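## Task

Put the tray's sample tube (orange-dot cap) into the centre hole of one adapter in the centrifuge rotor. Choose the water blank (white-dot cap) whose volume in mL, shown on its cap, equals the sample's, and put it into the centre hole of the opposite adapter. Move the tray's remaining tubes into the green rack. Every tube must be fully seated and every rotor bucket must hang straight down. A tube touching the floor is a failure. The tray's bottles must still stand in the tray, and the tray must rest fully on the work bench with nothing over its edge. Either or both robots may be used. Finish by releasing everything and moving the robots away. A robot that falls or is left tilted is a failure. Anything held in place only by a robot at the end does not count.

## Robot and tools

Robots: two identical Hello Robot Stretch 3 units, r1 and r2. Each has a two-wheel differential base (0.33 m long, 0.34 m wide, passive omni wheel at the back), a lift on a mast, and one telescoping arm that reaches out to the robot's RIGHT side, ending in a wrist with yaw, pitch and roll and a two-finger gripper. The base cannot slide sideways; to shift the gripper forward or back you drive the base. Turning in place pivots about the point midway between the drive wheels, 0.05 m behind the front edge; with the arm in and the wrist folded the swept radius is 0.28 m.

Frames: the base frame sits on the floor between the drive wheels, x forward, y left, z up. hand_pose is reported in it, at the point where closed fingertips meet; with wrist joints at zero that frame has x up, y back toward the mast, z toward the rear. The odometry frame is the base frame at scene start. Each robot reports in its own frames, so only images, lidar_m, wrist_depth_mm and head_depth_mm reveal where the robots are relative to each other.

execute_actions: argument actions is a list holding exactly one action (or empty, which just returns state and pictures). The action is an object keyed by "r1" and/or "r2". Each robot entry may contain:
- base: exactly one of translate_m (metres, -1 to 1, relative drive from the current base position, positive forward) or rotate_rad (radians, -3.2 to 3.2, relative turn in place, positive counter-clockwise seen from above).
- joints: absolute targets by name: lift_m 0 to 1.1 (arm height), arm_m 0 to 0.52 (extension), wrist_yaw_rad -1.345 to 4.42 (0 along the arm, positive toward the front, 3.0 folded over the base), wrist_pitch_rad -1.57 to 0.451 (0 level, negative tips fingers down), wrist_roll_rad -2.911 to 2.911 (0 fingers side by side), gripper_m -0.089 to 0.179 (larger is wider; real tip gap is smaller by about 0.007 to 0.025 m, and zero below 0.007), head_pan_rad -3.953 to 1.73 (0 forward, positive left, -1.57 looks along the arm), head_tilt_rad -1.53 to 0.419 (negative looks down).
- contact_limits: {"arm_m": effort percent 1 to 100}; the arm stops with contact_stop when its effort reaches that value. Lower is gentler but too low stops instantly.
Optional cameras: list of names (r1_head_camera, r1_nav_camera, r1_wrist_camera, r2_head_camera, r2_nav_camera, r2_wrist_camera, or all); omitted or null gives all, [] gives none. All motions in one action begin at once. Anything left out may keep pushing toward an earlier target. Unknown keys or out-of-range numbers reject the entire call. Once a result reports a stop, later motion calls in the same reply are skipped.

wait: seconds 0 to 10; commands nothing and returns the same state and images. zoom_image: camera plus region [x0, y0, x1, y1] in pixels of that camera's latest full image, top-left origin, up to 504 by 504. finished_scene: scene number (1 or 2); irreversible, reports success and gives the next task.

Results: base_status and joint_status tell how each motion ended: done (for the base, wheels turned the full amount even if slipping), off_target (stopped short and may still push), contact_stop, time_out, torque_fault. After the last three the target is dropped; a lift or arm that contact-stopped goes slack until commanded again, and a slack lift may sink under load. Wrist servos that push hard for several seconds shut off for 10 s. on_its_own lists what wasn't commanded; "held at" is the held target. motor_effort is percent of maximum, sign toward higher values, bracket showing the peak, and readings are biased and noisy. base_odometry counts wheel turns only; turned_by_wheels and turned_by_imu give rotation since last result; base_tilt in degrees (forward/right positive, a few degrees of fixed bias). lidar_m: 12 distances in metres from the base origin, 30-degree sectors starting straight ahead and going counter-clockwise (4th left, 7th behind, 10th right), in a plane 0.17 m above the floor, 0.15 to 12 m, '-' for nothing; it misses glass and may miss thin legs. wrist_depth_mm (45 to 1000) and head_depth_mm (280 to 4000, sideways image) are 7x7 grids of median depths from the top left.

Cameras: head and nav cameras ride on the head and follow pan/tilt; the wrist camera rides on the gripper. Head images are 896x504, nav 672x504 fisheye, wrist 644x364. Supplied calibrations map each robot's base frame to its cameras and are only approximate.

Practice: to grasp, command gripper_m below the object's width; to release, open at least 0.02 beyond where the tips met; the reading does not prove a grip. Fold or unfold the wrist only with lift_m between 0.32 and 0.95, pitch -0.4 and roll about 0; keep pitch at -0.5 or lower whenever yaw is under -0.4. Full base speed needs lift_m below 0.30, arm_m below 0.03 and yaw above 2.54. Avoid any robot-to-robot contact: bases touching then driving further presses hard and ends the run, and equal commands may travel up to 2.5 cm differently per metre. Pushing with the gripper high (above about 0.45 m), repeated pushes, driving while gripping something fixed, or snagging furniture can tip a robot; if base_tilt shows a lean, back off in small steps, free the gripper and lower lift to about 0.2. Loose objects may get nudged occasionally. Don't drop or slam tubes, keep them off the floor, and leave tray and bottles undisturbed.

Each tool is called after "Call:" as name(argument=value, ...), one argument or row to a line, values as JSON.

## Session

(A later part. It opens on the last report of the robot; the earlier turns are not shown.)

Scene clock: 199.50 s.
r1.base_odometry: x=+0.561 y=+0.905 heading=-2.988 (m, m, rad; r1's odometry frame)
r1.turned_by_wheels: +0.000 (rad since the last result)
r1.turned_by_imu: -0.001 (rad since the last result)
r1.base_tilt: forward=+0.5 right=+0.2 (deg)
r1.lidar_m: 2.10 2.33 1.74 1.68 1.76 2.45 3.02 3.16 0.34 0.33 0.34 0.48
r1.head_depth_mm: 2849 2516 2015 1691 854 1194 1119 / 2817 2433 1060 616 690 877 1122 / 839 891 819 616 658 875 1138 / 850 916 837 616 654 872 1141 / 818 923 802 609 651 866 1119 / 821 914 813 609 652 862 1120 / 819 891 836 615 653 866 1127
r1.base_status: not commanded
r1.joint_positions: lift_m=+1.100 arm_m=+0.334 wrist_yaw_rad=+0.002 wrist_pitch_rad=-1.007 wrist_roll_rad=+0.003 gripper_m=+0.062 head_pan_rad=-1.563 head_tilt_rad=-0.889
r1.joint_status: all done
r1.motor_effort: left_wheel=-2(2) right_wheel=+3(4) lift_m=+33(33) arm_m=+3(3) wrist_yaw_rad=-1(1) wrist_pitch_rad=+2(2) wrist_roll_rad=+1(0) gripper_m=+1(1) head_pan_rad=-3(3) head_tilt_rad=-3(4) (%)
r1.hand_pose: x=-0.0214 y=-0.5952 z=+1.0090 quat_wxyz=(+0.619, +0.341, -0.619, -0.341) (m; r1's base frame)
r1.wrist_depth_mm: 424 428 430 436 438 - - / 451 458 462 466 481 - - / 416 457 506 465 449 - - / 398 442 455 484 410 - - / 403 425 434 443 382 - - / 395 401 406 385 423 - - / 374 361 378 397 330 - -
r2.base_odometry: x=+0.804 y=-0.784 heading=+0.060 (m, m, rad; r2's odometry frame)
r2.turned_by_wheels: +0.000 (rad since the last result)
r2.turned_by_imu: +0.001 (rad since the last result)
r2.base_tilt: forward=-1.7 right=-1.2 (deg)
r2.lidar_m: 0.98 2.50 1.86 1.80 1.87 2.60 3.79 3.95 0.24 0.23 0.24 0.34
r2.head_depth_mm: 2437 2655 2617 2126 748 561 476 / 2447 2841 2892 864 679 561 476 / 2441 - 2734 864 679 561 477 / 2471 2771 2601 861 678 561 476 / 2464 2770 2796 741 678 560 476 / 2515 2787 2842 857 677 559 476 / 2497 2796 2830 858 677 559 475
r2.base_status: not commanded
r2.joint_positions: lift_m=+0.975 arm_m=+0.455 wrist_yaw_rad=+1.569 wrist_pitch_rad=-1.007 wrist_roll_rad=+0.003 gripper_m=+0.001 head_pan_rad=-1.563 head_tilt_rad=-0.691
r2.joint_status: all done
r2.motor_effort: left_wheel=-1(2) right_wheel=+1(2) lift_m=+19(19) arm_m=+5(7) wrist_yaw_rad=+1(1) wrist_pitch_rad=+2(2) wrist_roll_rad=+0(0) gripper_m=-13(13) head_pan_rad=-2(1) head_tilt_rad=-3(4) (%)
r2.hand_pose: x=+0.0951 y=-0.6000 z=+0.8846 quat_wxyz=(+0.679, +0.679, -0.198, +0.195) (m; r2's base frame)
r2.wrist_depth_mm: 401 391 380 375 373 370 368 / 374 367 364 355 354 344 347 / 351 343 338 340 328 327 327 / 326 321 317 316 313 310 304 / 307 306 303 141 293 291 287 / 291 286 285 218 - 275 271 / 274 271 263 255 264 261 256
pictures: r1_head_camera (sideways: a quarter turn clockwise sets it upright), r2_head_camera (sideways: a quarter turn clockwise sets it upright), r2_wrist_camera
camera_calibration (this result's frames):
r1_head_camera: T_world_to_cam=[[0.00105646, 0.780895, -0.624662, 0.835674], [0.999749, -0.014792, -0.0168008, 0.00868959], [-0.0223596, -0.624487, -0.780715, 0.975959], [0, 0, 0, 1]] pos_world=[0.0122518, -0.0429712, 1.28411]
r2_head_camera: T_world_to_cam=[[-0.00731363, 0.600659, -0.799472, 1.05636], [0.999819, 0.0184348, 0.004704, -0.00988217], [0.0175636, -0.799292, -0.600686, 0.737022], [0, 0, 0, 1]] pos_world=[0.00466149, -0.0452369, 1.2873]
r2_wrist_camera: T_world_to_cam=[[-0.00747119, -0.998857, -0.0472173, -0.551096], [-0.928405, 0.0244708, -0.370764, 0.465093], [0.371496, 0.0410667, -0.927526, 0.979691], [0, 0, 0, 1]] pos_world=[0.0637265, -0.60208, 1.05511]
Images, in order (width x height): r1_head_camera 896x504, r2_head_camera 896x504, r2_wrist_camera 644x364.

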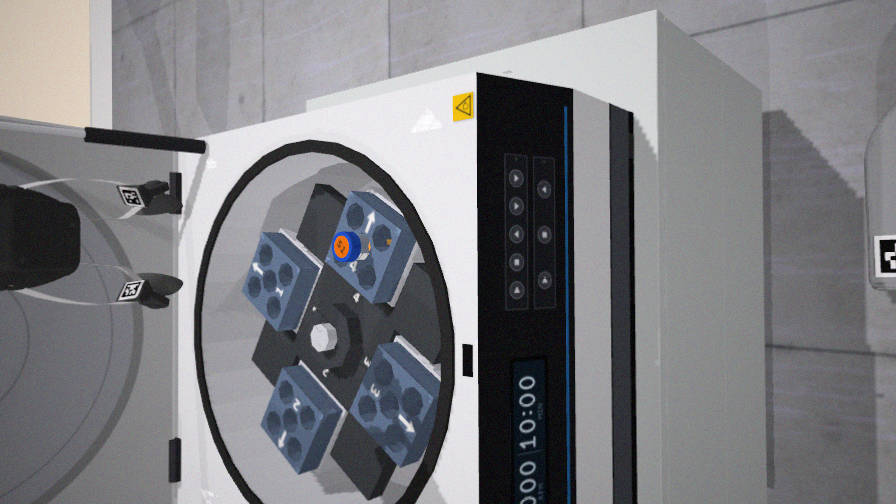

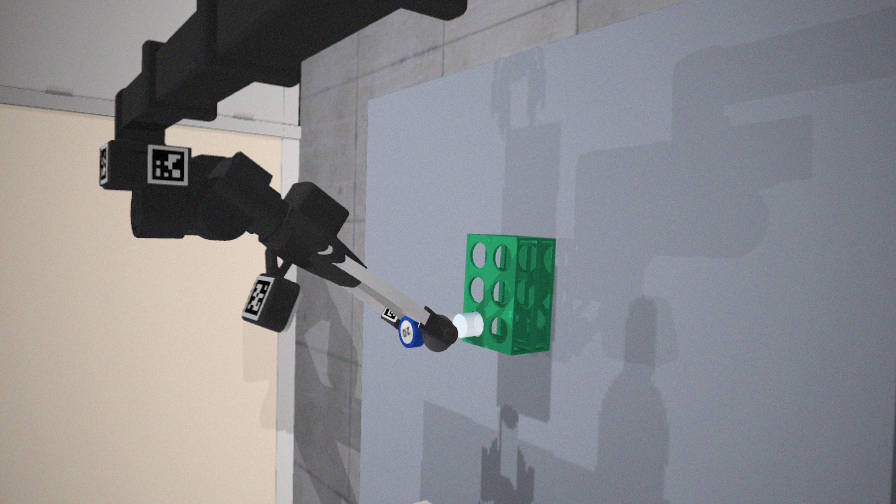

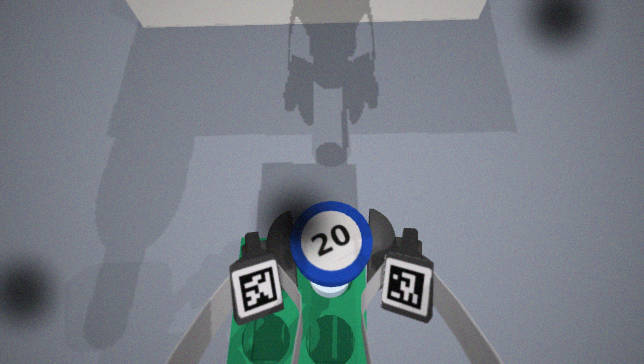

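Call:
execute_actions(
  actions=[
    {"r1":{"base":{"translate_m":0.1},"joints":{"arm_m":0.2,"head_tilt_rad":-0.7}},"r2":{"joints":{"lift_m":0.952}}},
  ],
  cameras=[],
)

Call:
execute_actions(
  actions=[
    {"r1":{"base":{"translate_m":0.08},"joints":{"arm_m":0.13}},"r2":{"joints":{"gripper_m":0.062}}},
  ],
  cameras=["r2_wrist_camera"],
)

Call:
execute_actions(
  actions=[
    {"r1":{"base":{"translate_m":0.12}},"r2":{"joints":{"lift_m":1.01}}},
  ],
  cameras=[],
)

Call:
execute_actions(
  actions=[
    {"r1":{"base":{"translate_m":0.36}},"r2":{"base":{"translate_m":0.36},"joints":{"arm_m":0.463}}},
  ],
  cameras=["r2_head_camera","r2_wrist_camera"],
)

Scene clock: 209.90 s.
r1.base_odometry: x=+0.463 y=+0.890 heading=-2.988 (m, m, rad; r1's odometry frame)
r1.turned_by_wheels: +0.000 (rad since the last result)
r1.turned_by_imu: -0.001 (rad since the last result)
r1.base_tilt: forward=+0.5 right=+0.2 (deg)
r1.lidar_m: 2.00 2.34 1.73 1.68 1.75 2.44 3.14 0.46 0.34 0.33 0.34 0.48
r1.head_depth_mm: - 3071 2715 776 607 625 748 / - 888 947 850 607 622 749 / - - 951 852 607 623 743 / 761 - 979 818 604 619 742 / 773 876 961 833 606 620 739 / 772 873 951 842 607 617 736 / 786 2964 2588 778 607 616 732
r1.base_status: done
r1.joint_positions: lift_m=+1.100 arm_m=+0.200 wrist_yaw_rad=+0.002 wrist_pitch_rad=-1.007 wrist_roll_rad=+0.003 gripper_m=+0.062 head_pan_rad=-1.563 head_tilt_rad=-0.705
r1.joint_status: all done
r1.motor_effort: left_wheel=-2(3) right_wheel=+2(8) lift_m=+34(34) arm_m=-3(4) wrist_yaw_rad=-2(2) wrist_pitch_rad=+2(2) wrist_roll_rad=+0(1) gripper_m=+1(1) head_pan_rad=-3(4) head_tilt_rad=+1(11) (%)
r1.hand_pose: x=-0.0214 y=-0.4618 z=+1.0090 quat_wxyz=(+0.619, +0.341, -0.619, -0.341) (m; r1's base frame)
r1.wrist_depth_mm: 691 506 516 535 520 - - / - 475 528 540 496 - - / - 431 490 496 502 - - / - 418 457 463 462 418 - / - 370 440 431 425 386 - / - 345 446 513 355 356 - / 324 323 326 322 326 337 -
r2.base_odometry: x=+0.804 y=-0.784 heading=+0.060 (m, m, rad; r2's odometry frame)
r2.turned_by_wheels: +0.000 (rad since the last result)
r2.turned_by_imu: +0.001 (rad since the last result)
r2.base_tilt: forward=-1.6 right=-1.4 (deg)
r2.lidar_m: 0.98 2.50 1.86 1.79 1.87 2.60 3.78 3.95 0.24 0.24 0.24 0.34
r2.head_depth_mm: 2429 2668 - 2116 749 561 476 / 2440 2626 2871 861 680 561 476 / 2463 - 2754 862 680 561 476 / 2452 2721 2904 860 680 561 476 / 2497 2804 2710 767 677 560 476 / 2473 2797 2847 858 677 558 476 / 2503 2777 2855 857 678 558 474
r2.base_status: not commanded
r2.joint_positions: lift_m=+0.952 arm_m=+0.455 wrist_yaw_rad=+1.569 wrist_pitch_rad=-1.007 wrist_roll_rad=+0.003 gripper_m=+0.001 head_pan_rad=-1.563 head_tilt_rad=-0.691
r2.joint_status: all done
r2.motor_effort: left_wheel=-1(2) right_wheel=+2(2) lift_m=+19(18) arm_m=+4(4) wrist_yaw_rad=-1(0) wrist_pitch_rad=+2(2) wrist_roll_rad=+0(0) gripper_m=-13(13) head_pan_rad=-2(1) head_tilt_rad=-4(3) (%)
r2.hand_pose: x=+0.0951 y=-0.6000 z=+0.8616 quat_wxyz=(+0.679, +0.679, -0.198, +0.195) (m; r2's base frame)
r2.wrist_depth_mm: 371 365 364 355 355 344 343 / 341 338 335 330 326 321 317 / 324 318 318 309 305 299 298 / 302 297 293 288 288 283 280 / 282 276 277 140 271 266 264 / 267 264 262 198 - 252 251 / 253 252 237 238 243 242 238
pictures: none
No camera images: the call's "cameras" was empty. Leave "cameras" out to get every camera's image.

Scene clock: 212.53 s.
r1.base_odometry: x=+0.384 y=+0.878 heading=-2.988 (m, m, rad; r1's odometry frame)
r1.turned_by_wheels: +0.000 (rad since the last result)
r1.turned_by_imu: +0.000 (rad since the last result)
r1.base_tilt: forward=+0.6 right=+0.2 (deg)
r1.lidar_m: 1.92 2.33 1.73 1.68 1.75 2.44 3.23 0.46 0.34 0.33 0.35 0.58
r1.head_depth_mm: - 923 957 838 608 629 752 / - 920 957 849 606 625 753 / - - - 797 605 624 751 / 764 - - 824 608 622 746 / 775 874 953 857 608 621 747 / 788 2908 2483 781 608 620 739 / 2722 3050 2702 1897 1414 766 738
r1.base_status: done
r1.joint_positions: lift_m=+1.100 arm_m=+0.130 wrist_yaw_rad=+0.002 wrist_pitch_rad=-1.007 wrist_roll_rad=+0.003 gripper_m=+0.062 head_pan_rad=-1.563 head_tilt_rad=-0.705
r1.joint_status: all done
r1.motor_effort: left_wheel=-2(4) right_wheel=+2(7) lift_m=+34(34) arm_m=-4(4) wrist_yaw_rad=-2(1) wrist_pitch_rad=+2(2) wrist_roll_rad=+0(0) gripper_m=+1(0) head_pan_rad=-3(4) head_tilt_rad=+2(1) (%)
r1.hand_pose: x=-0.0214 y=-0.3918 z=+1.0090 quat_wxyz=(+0.619, +0.341, -0.619, -0.341) (m; r1's base frame)
r1.wrist_depth_mm: 570 - 519 580 557 538 - / 586 - 510 533 545 503 - / - - 505 503 492 459 - / - - 435 450 470 411 - / - 377 373 442 443 372 - / - 565 356 360 362 371 - / - - 563 576 - - -
r2.base_odometry: x=+0.804 y=-0.784 heading=+0.060 (m, m, rad; r2's odometry frame)
r2.turned_by_wheels: +0.000 (rad since the last result)
r2.turned_by_imu: +0.001 (rad since the last result)
r2.base_tilt: forward=-1.7 right=-1.3 (deg)
r2.lidar_m: 0.98 2.50 1.86 1.79 1.87 2.60 3.79 3.98 0.24 0.23 0.25 0.34
r2.head_depth_mm: 2427 2671 - 2116 750 562 477 / 2456 2619 2880 863 682 561 476 / 2466 - 2742 863 680 560 476 / 2494 2722 2950 861 678 561 476 / 2488 2767 2712 759 678 559 475 / 2473 2819 2863 859 677 559 475 / 2483 2785 2820 856 677 559 475
r2.base_status: not commanded
r2.joint_positions: lift_m=+0.952 arm_m=+0.455 wrist_yaw_rad=+1.569 wrist_pitch_rad=-1.007 wrist_roll_rad=+0.003 gripper_m=+0.062 head_pan_rad=-1.563 head_tilt_rad=-0.691
r2.joint_status: all done
r2.motor_effort: left_wheel=-2(2) right_wheel=+2(2) lift_m=+19(19) arm_m=+4(5) wrist_yaw_rad=+1(1) wrist_pitch_rad=+2(2) wrist_roll_rad=+0(0) gripper_m=+0(79) head_pan_rad=-2(1) head_tilt_rad=-3(4) (%)
r2.hand_pose: x=+0.0951 y=-0.6000 z=+0.8616 quat_wxyz=(+0.679, +0.679, -0.198, +0.195) (m; r2's base frame)
r2.wrist_depth_mm: 369 366 360 354 351 346 340 / 345 337 334 329 326 323 316 / 322 318 316 309 304 299 296 / 301 298 295 289 288 284 279 / 285 280 280 151 271 268 264 / 267 263 - 197 - 255 251 / 252 249 242 236 240 241 238
pictures: r2_wrist_camera
camera_calibration (this result's frames):
r2_wrist_camera: T_world_to_cam=[[-0.00747198, -0.998857, -0.0472174, -0.552181], [-0.928405, 0.0244715, -0.370764, 0.45657], [0.371496, 0.0410665, -0.927526, 0.958368], [0, 0, 0, 1]] pos_world=[0.0637265, -0.60208, 1.03212]
Images, in order (width x height): r2_wrist_camera 644x364.

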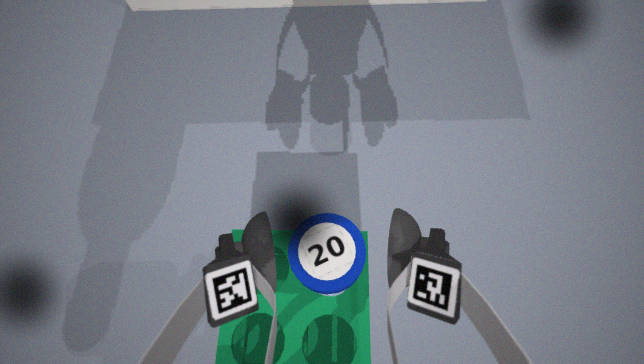

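Scene clock: 214.97 s.
r1.base_odometry: x=+0.265 y=+0.859 heading=-2.988 (m, m, rad; r1's odometry frame)
r1.turned_by_wheels: +0.000 (rad since the last result)
r1.turned_by_imu: +0.000 (rad since the last result)
r1.base_tilt: forward=+0.5 right=+0.3 (deg)
r1.lidar_m: 1.80 2.32 1.73 1.67 1.75 2.43 3.33 0.46 0.35 0.33 0.35 1.48
r1.head_depth_mm: - 931 965 851 606 630 758 / - 921 988 822 607 629 759 / - - - 827 609 627 759 / 770 - - 797 606 626 758 / 2646 3030 2592 1123 890 748 752 / 2749 3035 2688 2053 1512 824 786 / 2710 3065 1083 1262 1552 1368 1155
r1.base_status: done
r1.joint_positions: lift_m=+1.100 arm_m=+0.130 wrist_yaw_rad=+0.002 wrist_pitch_rad=-1.007 wrist_roll_rad=+0.003 gripper_m=+0.062 head_pan_rad=-1.563 head_tilt_rad=-0.705
r1.joint_status: not commanded
r1.motor_effort: left_wheel=-2(4) right_wheel=+2(8) lift_m=+34(34) arm_m=-4(4) wrist_yaw_rad=-1(2) wrist_pitch_rad=+2(2) wrist_roll_rad=+0(0) gripper_m=+1(1) head_pan_rad=-3(3) head_tilt_rad=+2(2) (%)
r1.hand_pose: x=-0.0214 y=-0.3918 z=+1.0090 quat_wxyz=(+0.619, +0.341, -0.619, -0.341) (m; r1's base frame)
r1.wrist_depth_mm: 556 645 - 526 579 541 - / 497 912 939 532 535 549 510 / 472 - 756 502 505 496 463 / 440 - 663 404 458 476 408 / 415 - 633 369 456 384 382 / 395 - 357 359 365 378 384 / 442 - 561 560 - - -
r2.base_odometry: x=+0.804 y=-0.784 heading=+0.060 (m, m, rad; r2's odometry frame)
r2.turned_by_wheels: +0.000 (rad since the last result)
r2.turned_by_imu: +0.000 (rad since the last result)
r2.base_tilt: forward=-1.7 right=-1.3 (deg)
r2.lidar_m: 0.97 2.50 1.86 1.80 1.87 2.60 3.81 3.98 0.24 0.23 0.24 0.34
r2.head_depth_mm: 2401 - 2894 2102 747 562 477 / 2399 2769 2887 864 681 561 478 / 2406 2840 2734 863 679 560 476 / 2485 2721 2619 861 678 561 476 / 2479 2741 3000 740 677 561 476 / 2479 2812 2857 857 677 559 475 / 2493 2786 2859 856 676 558 474
r2.base_status: not commanded
r2.joint_positions: lift_m=+1.010 arm_m=+0.455 wrist_yaw_rad=+1.569 wrist_pitch_rad=-1.007 wrist_roll_rad=+0.003 gripper_m=+0.062 head_pan_rad=-1.563 head_tilt_rad=-0.691
r2.joint_status: all done
r2.motor_effort: left_wheel=-1(1) right_wheel=+2(2) lift_m=+34(38) arm_m=+4(4) wrist_yaw_rad=+1(0) wrist_pitch_rad=+2(2) wrist_roll_rad=+0(0) gripper_m=+0(0) head_pan_rad=-1(2) head_tilt_rad=-3(4) (%)
r2.hand_pose: x=+0.0951 y=-0.6000 z=+0.9188 quat_wxyz=(+0.679, +0.679, -0.198, +0.195) (m; r2's base frame)
r2.wrist_depth_mm: 454 426 394 386 389 414 421 / 415 414 407 399 394 389 386 / 395 385 378 377 374 365 363 / 360 360 358 354 341 346 343 / 342 338 338 331 327 322 323 / 325 320 - 250 - 308 304 / 309 301 297 248 293 291 286
pictures: none
No camera images: the call's "cameras" was empty. Leave "cameras" out to get every camera's image.

Scene clock: 220.07 s.
r1.base_odometry: x=-0.091 y=+0.804 heading=-2.988 (m, m, rad; r1's odometry frame)
r1.turned_by_wheels: +0.000 (rad since the last result)
r1.turned_by_imu: +0.000 (rad since the last result)
r1.base_tilt: forward=+0.6 right=+0.3 (deg)
r1.lidar_m: 5.12 2.31 1.72 1.67 1.74 2.43 3.70 0.48 0.39 0.37 1.08 1.45
r1.head_depth_mm: - 936 965 876 875 782 783 / - 3194 2680 1126 960 819 863 / - - - 1846 1294 1309 1178 / 2696 - - 797 663 642 1137 / 2733 3083 1094 826 665 599 1178 / 2751 3053 1086 825 667 596 1181 / 2744 3045 1079 824 665 599 1185
r1.base_status: done
r1.joint_positions: lift_m=+1.100 arm_m=+0.130 wrist_yaw_rad=+0.002 wrist_pitch_rad=-1.007 wrist_roll_rad=+0.003 gripper_m=+0.062 head_pan_rad=-1.563 head_tilt_rad=-0.705
r1.joint_status: not commanded
r1.motor_effort: left_wheel=-2(3) right_wheel=+2(8) lift_m=+34(34) arm_m=-4(4) wrist_yaw_rad=-2(1) wrist_pitch_rad=+2(2) wrist_roll_rad=+0(0) gripper_m=+1(1) head_pan_rad=-3(3) head_tilt_rad=+1(2) (%)
r1.hand_pose: x=-0.0214 y=-0.3918 z=+1.0090 quat_wxyz=(+0.619, +0.341, -0.619, -0.341) (m; r1's base frame)
r1.wrist_depth_mm: 554 571 565 598 - 537 611 / 502 517 521 541 791 516 543 / 474 474 481 491 725 452 510 / 438 444 441 458 689 450 410 / 409 404 419 424 644 454 379 / 379 384 390 391 618 459 400 / 364 370 376 - - - -
r2.base_odometry: x=+1.164 y=-0.762 heading=+0.060 (m, m, rad; r2's odometry frame)
r2.turned_by_wheels: +0.000 (rad since the last result)
r2.turned_by_imu: -0.002 (rad since the last result)
r2.base_tilt: forward=-1.7 right=-1.2 (deg)
r2.lidar_m: 1.28 2.50 1.85 1.79 1.87 2.59 4.15 0.34 0.25 0.24 0.25 0.35
r2.head_depth_mm: 2423 - 2891 864 680 562 476 / 2407 2809 2878 863 681 561 477 / 2380 2861 2718 859 679 560 476 / 2482 2725 2673 856 670 561 476 / 2479 2748 2991 824 545 561 476 / 2506 2794 2843 827 674 560 475 / 2494 2802 2857 736 673 558 475
r2.base_status: done
r2.joint_positions: lift_m=+1.010 arm_m=+0.463 wrist_yaw_rad=+1.569 wrist_pitch_rad=-1.007 wrist_roll_rad=+0.003 gripper_m=+0.062 head_pan_rad=-1.563 head_tilt_rad=-0.691
r2.joint_status: all done
r2.motor_effort: left_wheel=-2(4) right_wheel=+2(8) lift_m=+34(34) arm_m=+4(4) wrist_yaw_rad=+2(2) wrist_pitch_rad=+2(2) wrist_roll_rad=+0(0) gripper_m=+1(1) head_pan_rad=-1(1) head_tilt_rad=-4(3) (%)
r2.hand_pose: x=+0.0951 y=-0.6080 z=+0.9188 quat_wxyz=(+0.679, +0.679, -0.198, +0.195) (m; r2's base frame)
r2.wrist_depth_mm: 457 432 343 280 344 237 414 / 414 368 374 316 360 282 385 / 392 366 372 312 359 325 361 / 362 352 350 303 342 325 337 / 291 331 335 274 325 316 319 / 183 241 - 247 - 301 303 / 175 214 293 246 292 286 281
pictures: r2_head_camera (sideways: a quarter turn clockwise sets it upright), r2_wrist_camera
camera_calibration (this result's frames):
r2_head_camera: T_world_to_cam=[[-0.0073137, 0.600659, -0.799472, 1.05636], [0.999819, 0.0184349, 0.004704, -0.00988217], [0.0175637, -0.799293, -0.600685, 0.737022], [0, 0, 0, 1]] pos_world=[0.00466149, -0.0452369, 1.2873]
r2_wrist_camera: T_world_to_cam=[[-0.00747177, -0.998857, -0.0472174, -0.557461], [-0.928405, 0.0244713, -0.370764, 0.477986], [0.371496, 0.0410666, -0.927526, 1.01178], [0, 0, 0, 1]] pos_world=[0.0637265, -0.610071, 1.08935]
Images, in order (width x height): r2_head_camera 896x504, r2_wrist_camera 644x364.

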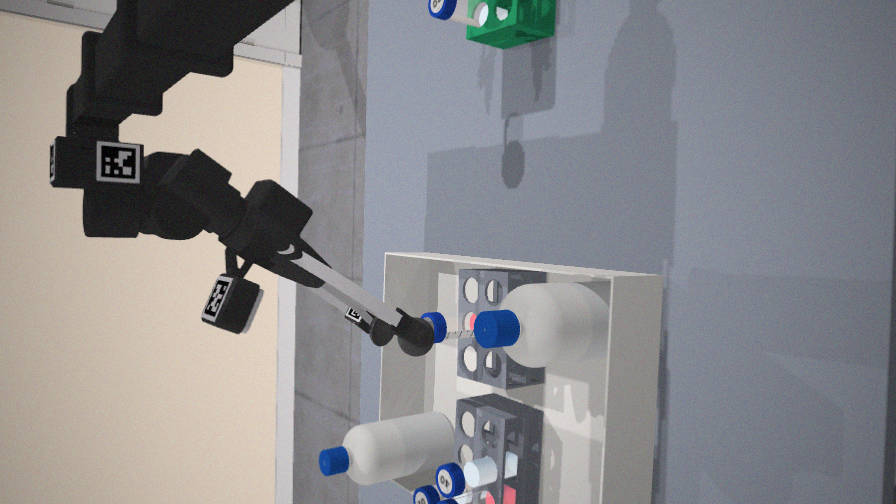

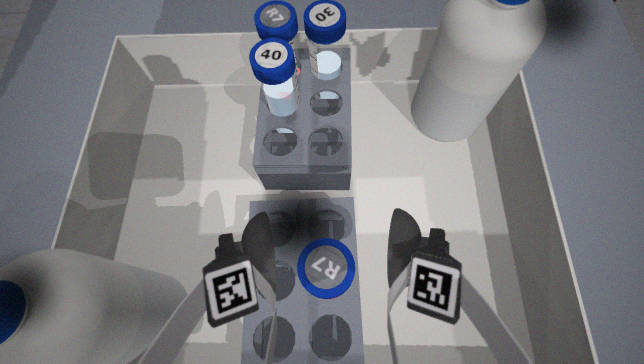

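Call:
execute_actions(
  actions=[
    {"r1":{"base":{"translate_m":0.15}},"r2":{"base":{"translate_m":-0.003},"joints":{"arm_m":0.458,"lift_m":0.948}}},
  ],
  cameras=["r2_wrist_camera"],
)

Call:
execute_actions(
  actions=[
    {"r1":{"base":{"translate_m":0.1}},"r2":{"joints":{"gripper_m":0.0}}},
  ],
  cameras=["r2_wrist_camera"],
)

Call:
execute_actions(
  actions=[
    {"r1":{"base":{"translate_m":0.15}},"r2":{"joints":{"lift_m":1.06}}},
  ],
  cameras=["r2_wrist_camera","r2_head_camera"],
)

Scene clock: 230.60 s.
r1.base_odometry: x=-0.239 y=+0.781 heading=-2.988 (m, m, rad; r1's odometry frame)
r1.turned_by_wheels: +0.000 (rad since the last result)
r1.turned_by_imu: -0.001 (rad since the last result)
r1.base_tilt: forward=+0.5 right=+0.3 (deg)
r1.lidar_m: 4.97 2.26 1.72 1.66 1.73 2.42 3.85 0.48 0.40 1.03 1.08 1.31
r1.head_depth_mm: - 3244 2724 1166 940 873 996 / - 3228 2674 827 665 653 1133 / - - - 800 664 1283 1155 / 2651 - - 799 664 1289 1181 / 2736 3008 1087 824 664 1275 1189 / 2761 3057 1086 829 666 1286 1183 / 2738 3026 1084 824 663 1281 1187
r1.base_status: done
r1.joint_positions: lift_m=+1.100 arm_m=+0.130 wrist_yaw_rad=+0.002 wrist_pitch_rad=-1.007 wrist_roll_rad=+0.003 gripper_m=+0.062 head_pan_rad=-1.563 head_tilt_rad=-0.705
r1.joint_status: not commanded
r1.motor_effort: left_wheel=-2(4) right_wheel=+3(8) lift_m=+34(33) arm_m=-3(4) wrist_yaw_rad=-1(2) wrist_pitch_rad=+2(2) wrist_roll_rad=+0(0) gripper_m=-1(0) head_pan_rad=-3(3) head_tilt_rad=+1(2) (%)
r1.hand_pose: x=-0.0214 y=-0.3918 z=+1.0090 quat_wxyz=(+0.619, +0.341, -0.619, -0.341) (m; r1's base frame)
r1.wrist_depth_mm: 525 566 562 578 - 688 545 / 500 514 517 521 550 695 504 / 468 471 479 482 494 693 469 / 441 445 446 450 451 668 473 / 407 409 420 419 428 636 474 / 382 386 389 391 396 608 497 / 369 371 374 - - - -
r2.base_odometry: x=+1.161 y=-0.762 heading=+0.060 (m, m, rad; r2's odometry frame)
r2.turned_by_wheels: +0.000 (rad since the last result)
r2.turned_by_imu: +0.001 (rad since the last result)
r2.base_tilt: forward=-1.7 right=-1.3 (deg)
r2.lidar_m: 1.28 2.50 1.85 1.79 1.87 2.59 4.13 0.34 0.25 0.24 0.25 0.35
r2.head_depth_mm: 2439 2695 - 850 681 561 476 / 2458 2677 2792 862 681 561 475 / 2469 - 2735 860 682 561 476 / 2464 2761 2930 856 678 561 476 / 2489 2808 2714 704 548 559 476 / 2502 2801 2855 831 655 559 475 / 2488 2835 2848 734 675 558 474
r2.base_status: done
r2.joint_positions: lift_m=+0.948 arm_m=+0.458 wrist_yaw_rad=+1.569 wrist_pitch_rad=-1.007 wrist_roll_rad=+0.003 gripper_m=+0.062 head_pan_rad=-1.563 head_tilt_rad=-0.691
r2.joint_status: all done
r2.motor_effort: left_wheel=-2(6) right_wheel=+2(4) lift_m=+18(33) arm_m=-5(9) wrist_yaw_rad=+1(1) wrist_pitch_rad=+2(2) wrist_roll_rad=+0(0) gripper_m=+0(0) head_pan_rad=-2(1) head_tilt_rad=-3(5) (%)
r2.hand_pose: x=+0.0951 y=-0.6037 z=+0.8576 quat_wxyz=(+0.679, +0.679, -0.198, +0.195) (m; r2's base frame)
r2.wrist_depth_mm: 355 322 315 268 312 227 329 / 273 325 321 254 315 268 303 / 260 310 300 256 297 292 242 / 258 289 284 223 277 275 228 / 248 271 272 145 263 262 218 / 162 222 - 193 - 246 218 / 163 209 238 230 235 232 218
pictures: r2_wrist_camera
camera_calibration (this result's frames):
r2_wrist_camera: T_world_to_cam=[[-0.00747173, -0.998857, -0.0472174, -0.55604], [-0.928405, 0.0244713, -0.370764, 0.455181], [0.371496, 0.0410666, -0.927526, 0.954819], [0, 0, 0, 1]] pos_world=[0.0637265, -0.605755, 1.02813]
Images, in order (width x height): r2_wrist_camera 644x364.

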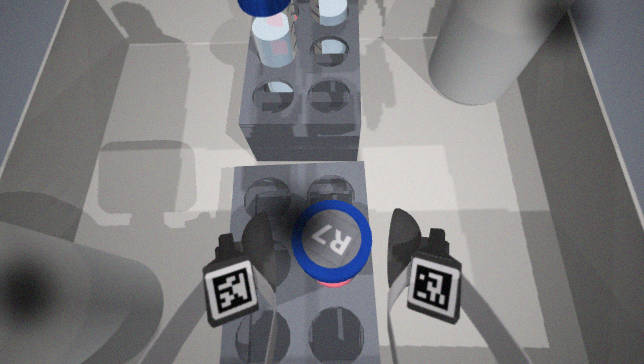

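Scene clock: 233.17 s.
r1.base_odometry: x=-0.338 y=+0.766 heading=-2.989 (m, m, rad; r1's odometry frame)
r1.turned_by_wheels: +0.000 (rad since the last result)
r1.turned_by_imu: +0.000 (rad since the last result)
r1.base_tilt: forward=+0.5 right=+0.2 (deg)
r1.lidar_m: 4.85 2.28 1.72 1.66 1.74 2.42 3.95 0.56 0.45 1.03 1.08 1.21
r1.head_depth_mm: - 3218 2717 825 663 685 1111 / - 3191 1084 823 667 1291 1147 / - - - 796 665 1281 1183 / 2729 - - 797 663 1296 1180 / 2740 3074 1088 823 667 1284 1183 / 2694 3020 1088 823 663 1288 1184 / 2725 3051 998 798 666 1284 1182
r1.base_status: done
r1.joint_positions: lift_m=+1.100 arm_m=+0.130 wrist_yaw_rad=+0.002 wrist_pitch_rad=-1.007 wrist_roll_rad=+0.003 gripper_m=+0.062 head_pan_rad=-1.563 head_tilt_rad=-0.705
r1.joint_status: not commanded
r1.motor_effort: left_wheel=-2(2) right_wheel=+3(8) lift_m=+34(34) arm_m=-4(3) wrist_yaw_rad=-1(2) wrist_pitch_rad=+2(2) wrist_roll_rad=+0(1) gripper_m=+2(0) head_pan_rad=-3(3) head_tilt_rad=+1(2) (%)
r1.hand_pose: x=-0.0214 y=-0.3918 z=+1.0090 quat_wxyz=(+0.619, +0.341, -0.619, -0.341) (m; r1's base frame)
r1.wrist_depth_mm: 453 552 572 577 581 - 580 / 444 510 518 531 533 750 585 / 402 471 478 479 490 708 581 / 423 444 439 448 456 476 586 / 406 410 419 417 423 433 601 / 383 383 389 393 400 401 604 / 369 373 373 - - - -
r2.base_odometry: x=+1.161 y=-0.762 heading=+0.060 (m, m, rad; r2's odometry frame)
r2.turned_by_wheels: +0.000 (rad since the last result)
r2.turned_by_imu: +0.001 (rad since the last result)
r2.base_tilt: forward=-1.6 right=-1.3 (deg)
r2.lidar_m: 1.28 2.50 1.85 1.79 1.87 2.59 4.16 0.34 0.25 0.24 0.25 0.35
r2.head_depth_mm: 2481 2692 - 846 683 561 477 / 2477 2646 2803 863 680 561 477 / 2464 - 2750 862 680 561 476 / 2482 2778 2943 855 679 560 476 / 2510 2765 2706 731 548 559 475 / 2504 2795 2872 831 654 559 476 / 2494 2829 2866 733 674 558 474
r2.base_status: not commanded
r2.joint_positions: lift_m=+0.948 arm_m=+0.458 wrist_yaw_rad=+1.569 wrist_pitch_rad=-1.007 wrist_roll_rad=+0.003 gripper_m=+0.001 head_pan_rad=-1.563 head_tilt_rad=-0.691
r2.joint_status: all done
r2.motor_effort: left_wheel=-2(2) right_wheel=+1(2) lift_m=+18(19) arm_m=-6(6) wrist_yaw_rad=+2(1) wrist_pitch_rad=+2(2) wrist_roll_rad=+0(0) gripper_m=-13(88) head_pan_rad=-2(1) head_tilt_rad=-3(5) (%)
r2.hand_pose: x=+0.0951 y=-0.6037 z=+0.8576 quat_wxyz=(+0.679, +0.679, -0.198, +0.195) (m; r2's base frame)
r2.wrist_depth_mm: 354 318 313 266 313 226 332 / 274 325 323 254 315 272 303 / 260 309 303 257 300 290 242 / 259 291 283 222 280 275 228 / 249 270 269 140 264 260 217 / 161 223 256 193 - 247 219 / 163 221 234 231 233 234 218
pictures: r2_wrist_camera
camera_calibration (this result's frames):
r2_wrist_camera: T_world_to_cam=[[-0.00747274, -0.998857, -0.0472174, -0.55604], [-0.928405, 0.0244722, -0.370764, 0.455182], [0.371496, 0.0410662, -0.927526, 0.954819], [0, 0, 0, 1]] pos_world=[0.0637265, -0.605754, 1.02813]
Images, in order (width x height): r2_wrist_camera 644x364.

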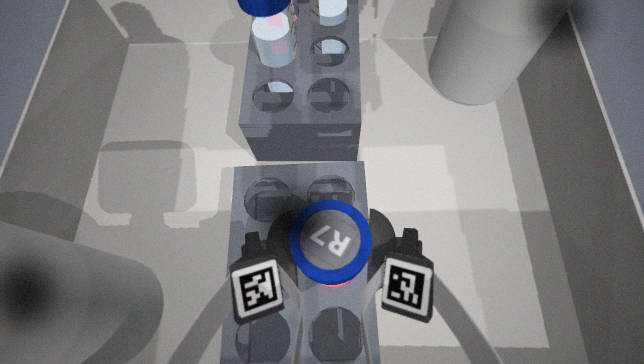

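Scene clock: 236.33 s.
r1.base_odometry: x=-0.486 y=+0.743 heading=-2.989 (m, m, rad; r1's odometry frame)
r1.turned_by_wheels: +0.000 (rad since the last result)
r1.turned_by_imu: +0.000 (rad since the last result)
r1.base_tilt: forward=+0.5 right=+0.2 (deg)
r1.lidar_m: 4.71 2.27 1.71 1.66 1.74 2.41 1.27 0.55 0.57 1.04 1.08 1.07
r1.head_depth_mm: - 3275 1088 824 666 1280 1189 / - 3242 1087 828 665 1289 1183 / - - - 800 664 1284 1183 / 2677 - - 798 664 1283 1185 / 2765 3027 1089 821 665 1289 1180 / 2714 3093 991 749 665 1288 1184 / 2713 3053 1001 676 666 1286 1182
r1.base_status: done
r1.joint_positions: lift_m=+1.100 arm_m=+0.130 wrist_yaw_rad=+0.002 wrist_pitch_rad=-1.007 wrist_roll_rad=+0.003 gripper_m=+0.062 head_pan_rad=-1.563 head_tilt_rad=-0.705
r1.joint_status: not commanded
r1.motor_effort: left_wheel=-2(5) right_wheel=+2(7) lift_m=+34(34) arm_m=-4(3) wrist_yaw_rad=-1(1) wrist_pitch_rad=+2(2) wrist_roll_rad=+1(1) gripper_m=+0(0) head_pan_rad=-3(3) head_tilt_rad=+2(2) (%)
r1.hand_pose: x=-0.0214 y=-0.3918 z=+1.0090 quat_wxyz=(+0.619, +0.341, -0.619, -0.341) (m; r1's base frame)
r1.wrist_depth_mm: 512 460 557 571 578 588 778 / 442 447 518 528 531 542 710 / 465 358 479 484 484 495 668 / 417 415 442 447 449 463 465 / 411 411 419 416 424 427 428 / 380 386 392 386 400 398 400 / 369 372 - - - - -
r2.base_odometry: x=+1.161 y=-0.762 heading=+0.060 (m, m, rad; r2's odometry frame)
r2.turned_by_wheels: +0.000 (rad since the last result)
r2.turned_by_imu: +0.001 (rad since the last result)
r2.base_tilt: forward=-1.6 right=-1.3 (deg)
r2.lidar_m: 1.28 2.50 1.85 1.79 1.87 2.58 4.16 0.33 0.25 0.24 0.25 0.35
r2.head_depth_mm: - 2738 2890 833 681 561 477 / 2535 2771 2870 862 681 562 476 / - 2835 2866 863 680 561 476 / 2488 2688 2851 855 680 561 476 / 2499 2837 3006 824 548 559 476 / 2482 2792 2855 831 654 559 475 / 2458 2724 2581 733 674 559 475
r2.base_status: not commanded
r2.joint_positions: lift_m=+1.060 arm_m=+0.458 wrist_yaw_rad=+1.569 wrist_pitch_rad=-1.007 wrist_roll_rad=+0.003 gripper_m=+0.001 head_pan_rad=-1.563 head_tilt_rad=-0.691
r2.joint_status: all done
r2.motor_effort: left_wheel=-2(1) right_wheel=+2(1) lift_m=+34(39) arm_m=-6(6) wrist_yaw_rad=+1(2) wrist_pitch_rad=+2(2) wrist_roll_rad=+0(0) gripper_m=-13(12) head_pan_rad=-1(2) head_tilt_rad=-2(3) (%)
r2.hand_pose: x=+0.0951 y=-0.6037 z=+0.9688 quat_wxyz=(+0.679, +0.679, -0.198, +0.195) (m; r2's base frame)
r2.wrist_depth_mm: - 516 510 503 487 466 - / 498 469 411 327 379 296 453 / 453 430 433 364 393 414 422 / 418 406 407 365 397 391 387 / 394 376 388 141 376 365 367 / 232 240 370 252 - 345 351 / 214 225 337 298 335 317 336
pictures: r2_head_camera (sideways: a quarter turn clockwise sets it upright), r2_wrist_camera
camera_calibration (this result's frames):
r2_head_camera: T_world_to_cam=[[-0.00731377, 0.600659, -0.799472, 1.05636], [0.999819, 0.018435, 0.004704, -0.00988217], [0.0175638, -0.799292, -0.600685, 0.737022], [0, 0, 0, 1]] pos_world=[0.0046615, -0.0452369, 1.2873]
r2_wrist_camera: T_world_to_cam=[[-0.0074718, -0.998857, -0.0472173, -0.550788], [-0.928411, 0.0244706, -0.370747, 0.496395], [0.371479, 0.041067, -0.927533, 1.05798], [0, 0, 0, 1]] pos_world=[0.0637254, -0.605754, 1.13934]
Images, in order (width x height): r2_head_camera 896x504, r2_wrist_camera 644x364.

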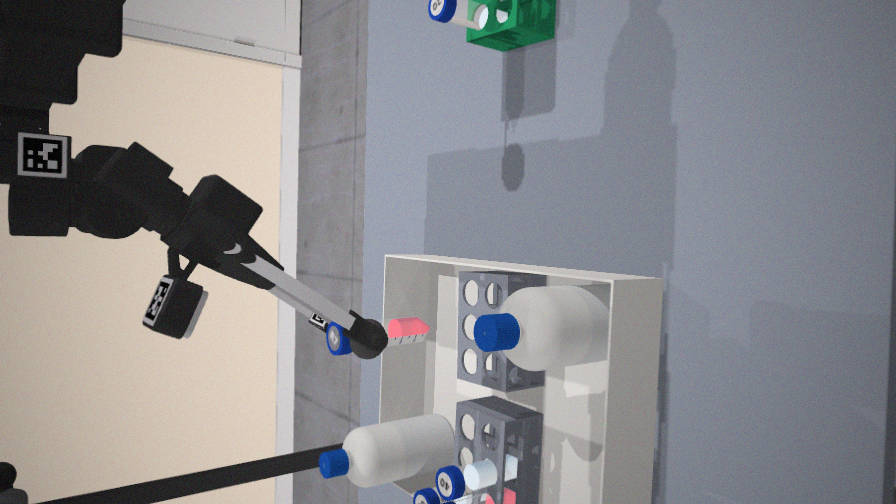

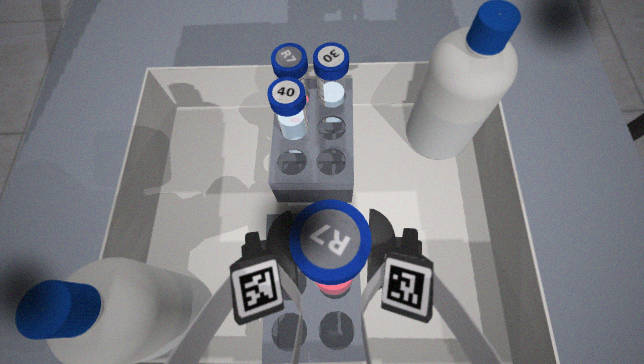

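Call:
execute_actions(
  actions=[
    {"r2":{"base":{"translate_m":-0.399},"joints":{"lift_m":1.08,"arm_m":0.455}},"r1":{"base":{"translate_m":0.173}}},
  ],
  cameras=["r2_head_camera","r2_wrist_camera"],
)

Call:
execute_actions(
  actions=[
    {"r2":{"joints":{"lift_m":1.02}},"r1":{"joints":{"arm_m":0.457}}},
  ],
  cameras=["r2_head_camera","r2_wrist_camera","r1_wrist_camera","r1_head_camera"],
)

Scene clock: 261.63 s.
r1.base_odometry: x=-0.657 y=+0.717 heading=-2.989 (m, m, rad; r1's odometry frame)
r1.turned_by_wheels: +0.000 (rad since the last result)
r1.turned_by_imu: -0.001 (rad since the last result)
r1.base_tilt: forward=+0.5 right=+0.3 (deg)
r1.lidar_m: 4.54 2.26 1.71 1.65 1.72 2.42 1.28 0.69 1.07 1.04 1.08 0.91
r1.head_depth_mm: - 3288 1089 824 663 1293 1180 / - 3184 1085 830 665 1297 1178 / - - - 798 664 1281 1180 / 2672 - - 696 663 1283 1185 / 2732 3082 1007 793 663 1284 1191 / 2737 3052 933 813 667 1287 1191 / 2746 3104 1039 787 665 1288 1183
r1.base_status: done
r1.joint_positions: lift_m=+1.100 arm_m=+0.130 wrist_yaw_rad=+0.002 wrist_pitch_rad=-1.007 wrist_roll_rad=+0.003 gripper_m=+0.062 head_pan_rad=-1.563 head_tilt_rad=-0.705
r1.joint_status: not commanded
r1.motor_effort: left_wheel=-2(4) right_wheel=+2(8) lift_m=+34(34) arm_m=-4(4) wrist_yaw_rad=-1(1) wrist_pitch_rad=+2(2) wrist_roll_rad=+1(0) gripper_m=+1(1) head_pan_rad=-3(3) head_tilt_rad=+2(1) (%)
r1.hand_pose: x=-0.0214 y=-0.3918 z=+1.0090 quat_wxyz=(+0.619, +0.341, -0.619, -0.341) (m; r1's base frame)
r1.wrist_depth_mm: 554 494 477 568 580 591 596 / 502 472 477 503 532 533 553 / 453 476 467 475 487 486 504 / 430 429 430 440 449 447 463 / 405 409 420 418 422 421 427 / 381 381 390 391 398 396 403 / - - - - - - -
r2.base_odometry: x=+0.763 y=-0.786 heading=+0.060 (m, m, rad; r2's odometry frame)
r2.turned_by_wheels: +0.000 (rad since the last result)
r2.turned_by_imu: +0.004 (rad since the last result)
r2.base_tilt: forward=-1.7 right=-1.3 (deg)
r2.lidar_m: 0.97 2.51 1.85 1.80 1.87 2.61 3.75 3.91 0.24 0.23 0.24 0.34
r2.head_depth_mm: 2511 2720 2875 2118 1672 1309 476 / 2480 2747 2868 976 680 560 477 / - 2822 2866 860 678 562 476 / 2457 2769 2852 861 678 560 476 / 2496 2857 2796 762 678 559 477 / 2512 2792 2866 857 677 560 475 / 2498 2813 2842 856 677 558 475
r2.base_status: done
r2.joint_positions: lift_m=+1.080 arm_m=+0.455 wrist_yaw_rad=+1.569 wrist_pitch_rad=-1.008 wrist_roll_rad=+0.003 gripper_m=+0.001 head_pan_rad=-1.563 head_tilt_rad=-0.691
r2.joint_status: all done
r2.motor_effort: left_wheel=-1(6) right_wheel=+2(2) lift_m=+34(35) arm_m=-6(5) wrist_yaw_rad=+1(1) wrist_pitch_rad=+2(2) wrist_roll_rad=+0(0) gripper_m=-13(13) head_pan_rad=-2(2) head_tilt_rad=-4(5) (%)
r2.hand_pose: x=+0.0951 y=-0.6007 z=+0.9888 quat_wxyz=(+0.679, +0.679, -0.198, +0.195) (m; r2's base frame)
r2.wrist_depth_mm: - 531 463 465 459 499 - / - 500 499 477 474 473 - / 479 471 464 454 450 440 440 / 446 437 432 428 420 415 411 / 415 410 408 141 398 386 385 / 391 390 394 264 - 374 368 / 371 371 362 329 355 356 352
pictures: r2_head_camera (sideways: a quarter turn clockwise sets it upright), r2_wrist_camera
camera_calibration (this result's frames):
r2_head_camera: T_world_to_cam=[[-0.0073137, 0.600659, -0.799472, 1.05636], [0.999819, 0.0184349, 0.004704, -0.00988217], [0.0175637, -0.799293, -0.600685, 0.737022], [0, 0, 0, 1]] pos_world=[0.00466149, -0.0452369, 1.2873]
r2_wrist_camera: T_world_to_cam=[[-0.00747187, -0.998857, -0.0472173, -0.546845], [-0.928412, 0.0244706, -0.370746, 0.503738], [0.371478, 0.041067, -0.927533, 1.07642], [0, 0, 0, 1]] pos_world=[0.0637253, -0.602752, 1.15935]
Images, in order (width x height): r2_head_camera 896x504, r2_wrist_camera 644x364.

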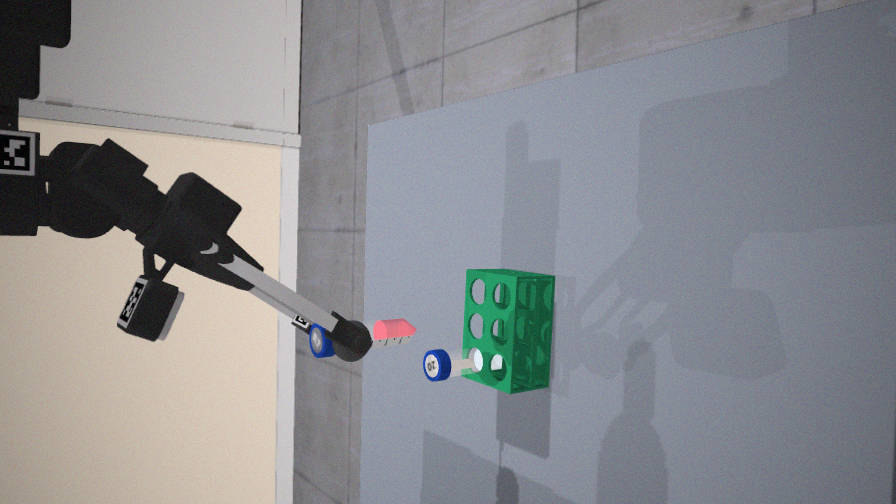

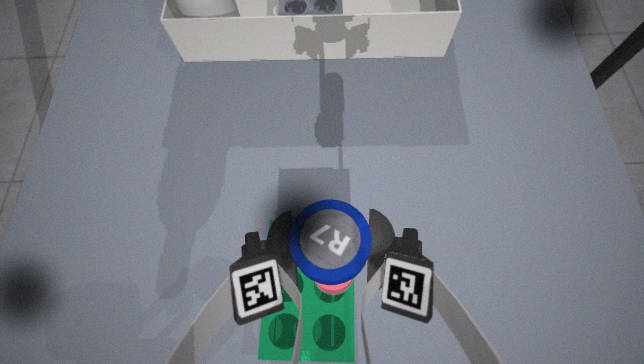

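Scene clock: 265.27 s.
r1.base_odometry: x=-0.657 y=+0.717 heading=-2.989 (m, m, rad; r1's odometry frame)
r1.turned_by_wheels: +0.000 (rad since the last result)
r1.turned_by_imu: -0.001 (rad since the last result)
r1.base_tilt: forward=+0.5 right=+0.3 (deg)
r1.lidar_m: 4.53 2.27 1.71 1.65 1.72 2.41 1.28 0.69 1.07 1.04 1.09 0.91
r1.head_depth_mm: 2741 3080 1084 827 666 1287 1186 / 2744 3063 1085 824 663 1286 1184 / 2792 3112 1085 822 667 1285 1177 / - 3169 997 683 664 1284 1186 / 2688 3096 1010 700 664 1285 1193 / 2716 3108 927 816 663 1286 1186 / 2668 3051 1039 786 667 1278 1180
r1.base_status: not commanded
r1.joint_positions: lift_m=+1.100 arm_m=+0.457 wrist_yaw_rad=+0.002 wrist_pitch_rad=-1.007 wrist_roll_rad=+0.003 gripper_m=+0.062 head_pan_rad=-1.563 head_tilt_rad=-0.705
r1.joint_status: all done
r1.motor_effort: left_wheel=-2(2) right_wheel=+2(2) lift_m=+34(34) arm_m=+4(4) wrist_yaw_rad=-1(2) wrist_pitch_rad=+2(2) wrist_roll_rad=+0(0) gripper_m=+0(1) head_pan_rad=-3(3) head_tilt_rad=+2(1) (%)
r1.hand_pose: x=-0.0214 y=-0.7182 z=+1.0090 quat_wxyz=(+0.619, +0.341, -0.619, -0.341) (m; r1's base frame)
r1.wrist_depth_mm: - - - - - - - / 502 516 520 529 526 536 544 / 305 391 440 476 486 487 490 / 424 406 442 447 453 453 465 / 374 410 415 418 424 430 432 / 326 347 338 365 401 396 402 / 338 356 356 362 369 374 374
r2.base_odometry: x=+0.763 y=-0.786 heading=+0.060 (m, m, rad; r2's odometry frame)
r2.turned_by_wheels: +0.000 (rad since the last result)
r2.turned_by_imu: +0.001 (rad since the last result)
r2.base_tilt: forward=-1.7 right=-1.4 (deg)
r2.lidar_m: 0.97 2.50 1.85 1.80 1.87 2.60 3.76 3.90 0.24 0.23 0.24 0.34
r2.head_depth_mm: 2378 - 2884 2116 1661 1300 476 / 2371 2775 2852 977 681 560 476 / 2385 2885 2743 860 680 561 476 / 2490 2732 2662 861 679 560 475 / 2488 2733 2966 734 678 560 476 / 2494 2803 2849 857 677 559 475 / 2493 2795 2837 859 677 559 475
r2.base_status: not commanded
r2.joint_positions: lift_m=+1.020 arm_m=+0.455 wrist_yaw_rad=+1.569 wrist_pitch_rad=-1.008 wrist_roll_rad=+0.003 gripper_m=+0.001 head_pan_rad=-1.563 head_tilt_rad=-0.691
r2.joint_status: all done
r2.motor_effort: left_wheel=-2(2) right_wheel=+2(2) lift_m=+19(31) arm_m=-5(6) wrist_yaw_rad=+2(1) wrist_pitch_rad=+2(2) wrist_roll_rad=+0(0) gripper_m=-13(13) head_pan_rad=-2(1) head_tilt_rad=-3(4) (%)
r2.hand_pose: x=+0.0951 y=-0.6007 z=+0.9296 quat_wxyz=(+0.679, +0.679, -0.198, +0.195) (m; r2's base frame)
r2.wrist_depth_mm: 478 445 440 434 426 433 435 / 432 424 421 410 407 403 396 / 406 399 391 391 380 374 376 / 374 371 370 365 357 353 350 / 355 350 344 140 341 333 331 / 330 332 334 235 - 318 314 / 316 315 304 289 302 299 297
pictures: r1_head_camera (sideways: a quarter turn clockwise sets it upright), r1_wrist_camera, r2_head_camera (sideways: a quarter turn clockwise sets it upright), r2_wrist_camera
camera_calibration (this result's frames):
r1_head_camera: T_world_to_cam=[[0.00202516, 0.653279, -0.757114, 1.00827], [0.99977, -0.0174961, -0.0124223, 0.0029927], [-0.0213618, -0.756915, -0.653164, 0.810069], [0, 0, 0, 1]] pos_world=[0.0122706, -0.0454787, 1.29252]
r1_wrist_camera: T_world_to_cam=[[-0.999227, 0.0240233, 0.0311141, -0.0462288], [0.00899921, 0.910305, -0.41384, 1.11138], [-0.0382651, -0.41324, -0.909818, 0.781399], [0, 0, 0, 1]] pos_world=[-0.0262943, -0.687682, 1.1723]
r2_head_camera: T_world_to_cam=[[-0.0073137, 0.600659, -0.799472, 1.05636], [0.999819, 0.0184349, 0.004704, -0.00988217], [0.0175637, -0.799293, -0.600685, 0.737022], [0, 0, 0, 1]] pos_world=[0.00466149, -0.0452369, 1.2873]
r2_wrist_camera: T_world_to_cam=[[-0.00747175, -0.998857, -0.0472173, -0.549642], [-0.928412, 0.0244705, -0.370746, 0.481774], [0.371477, 0.041067, -0.927533, 1.02147], [0, 0, 0, 1]] pos_world=[0.0637253, -0.602751, 1.10011]
Images, in order (width x height): r1_head_camera 896x504, r1_wrist_camera 644x364, r2_head_camera 896x504, r2_wrist_camera 644x364.

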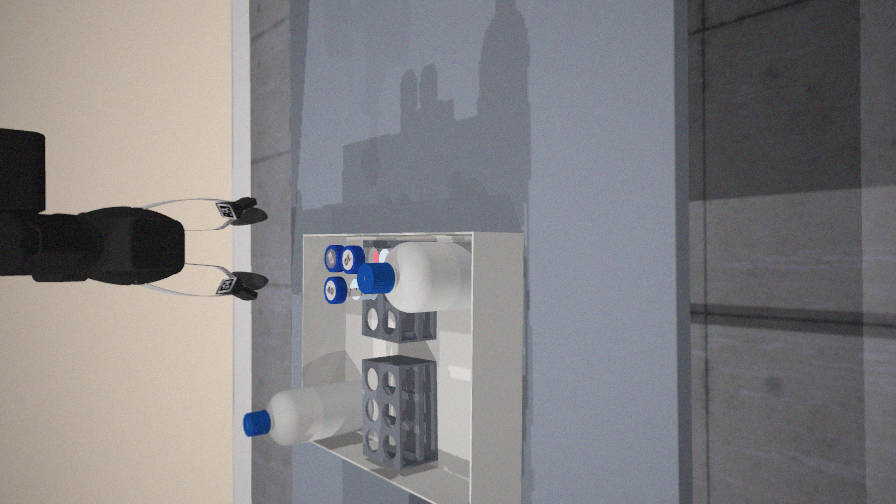

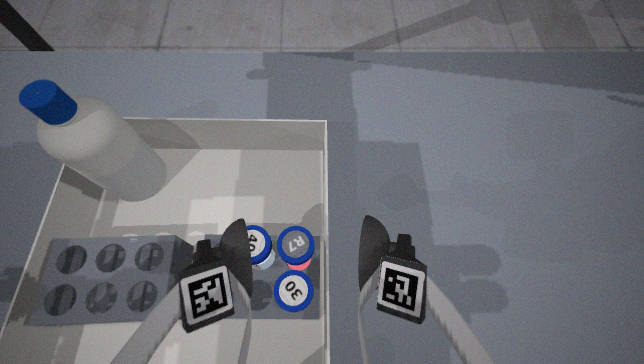

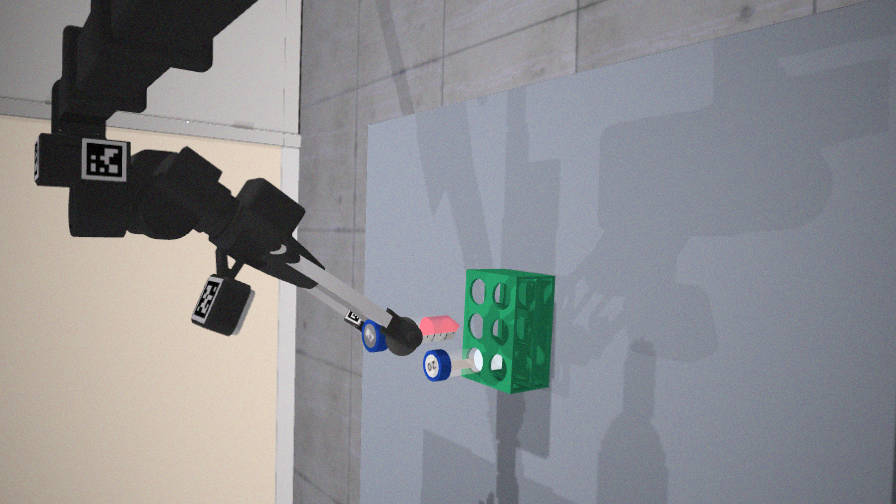

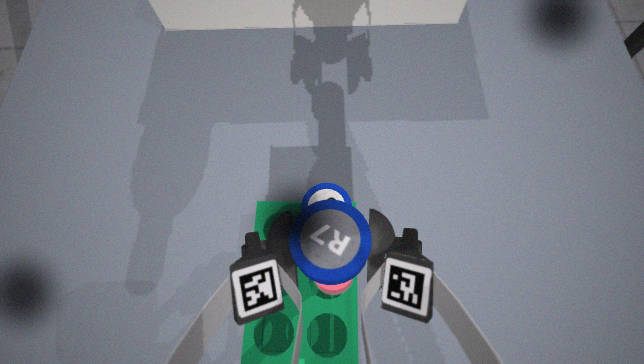

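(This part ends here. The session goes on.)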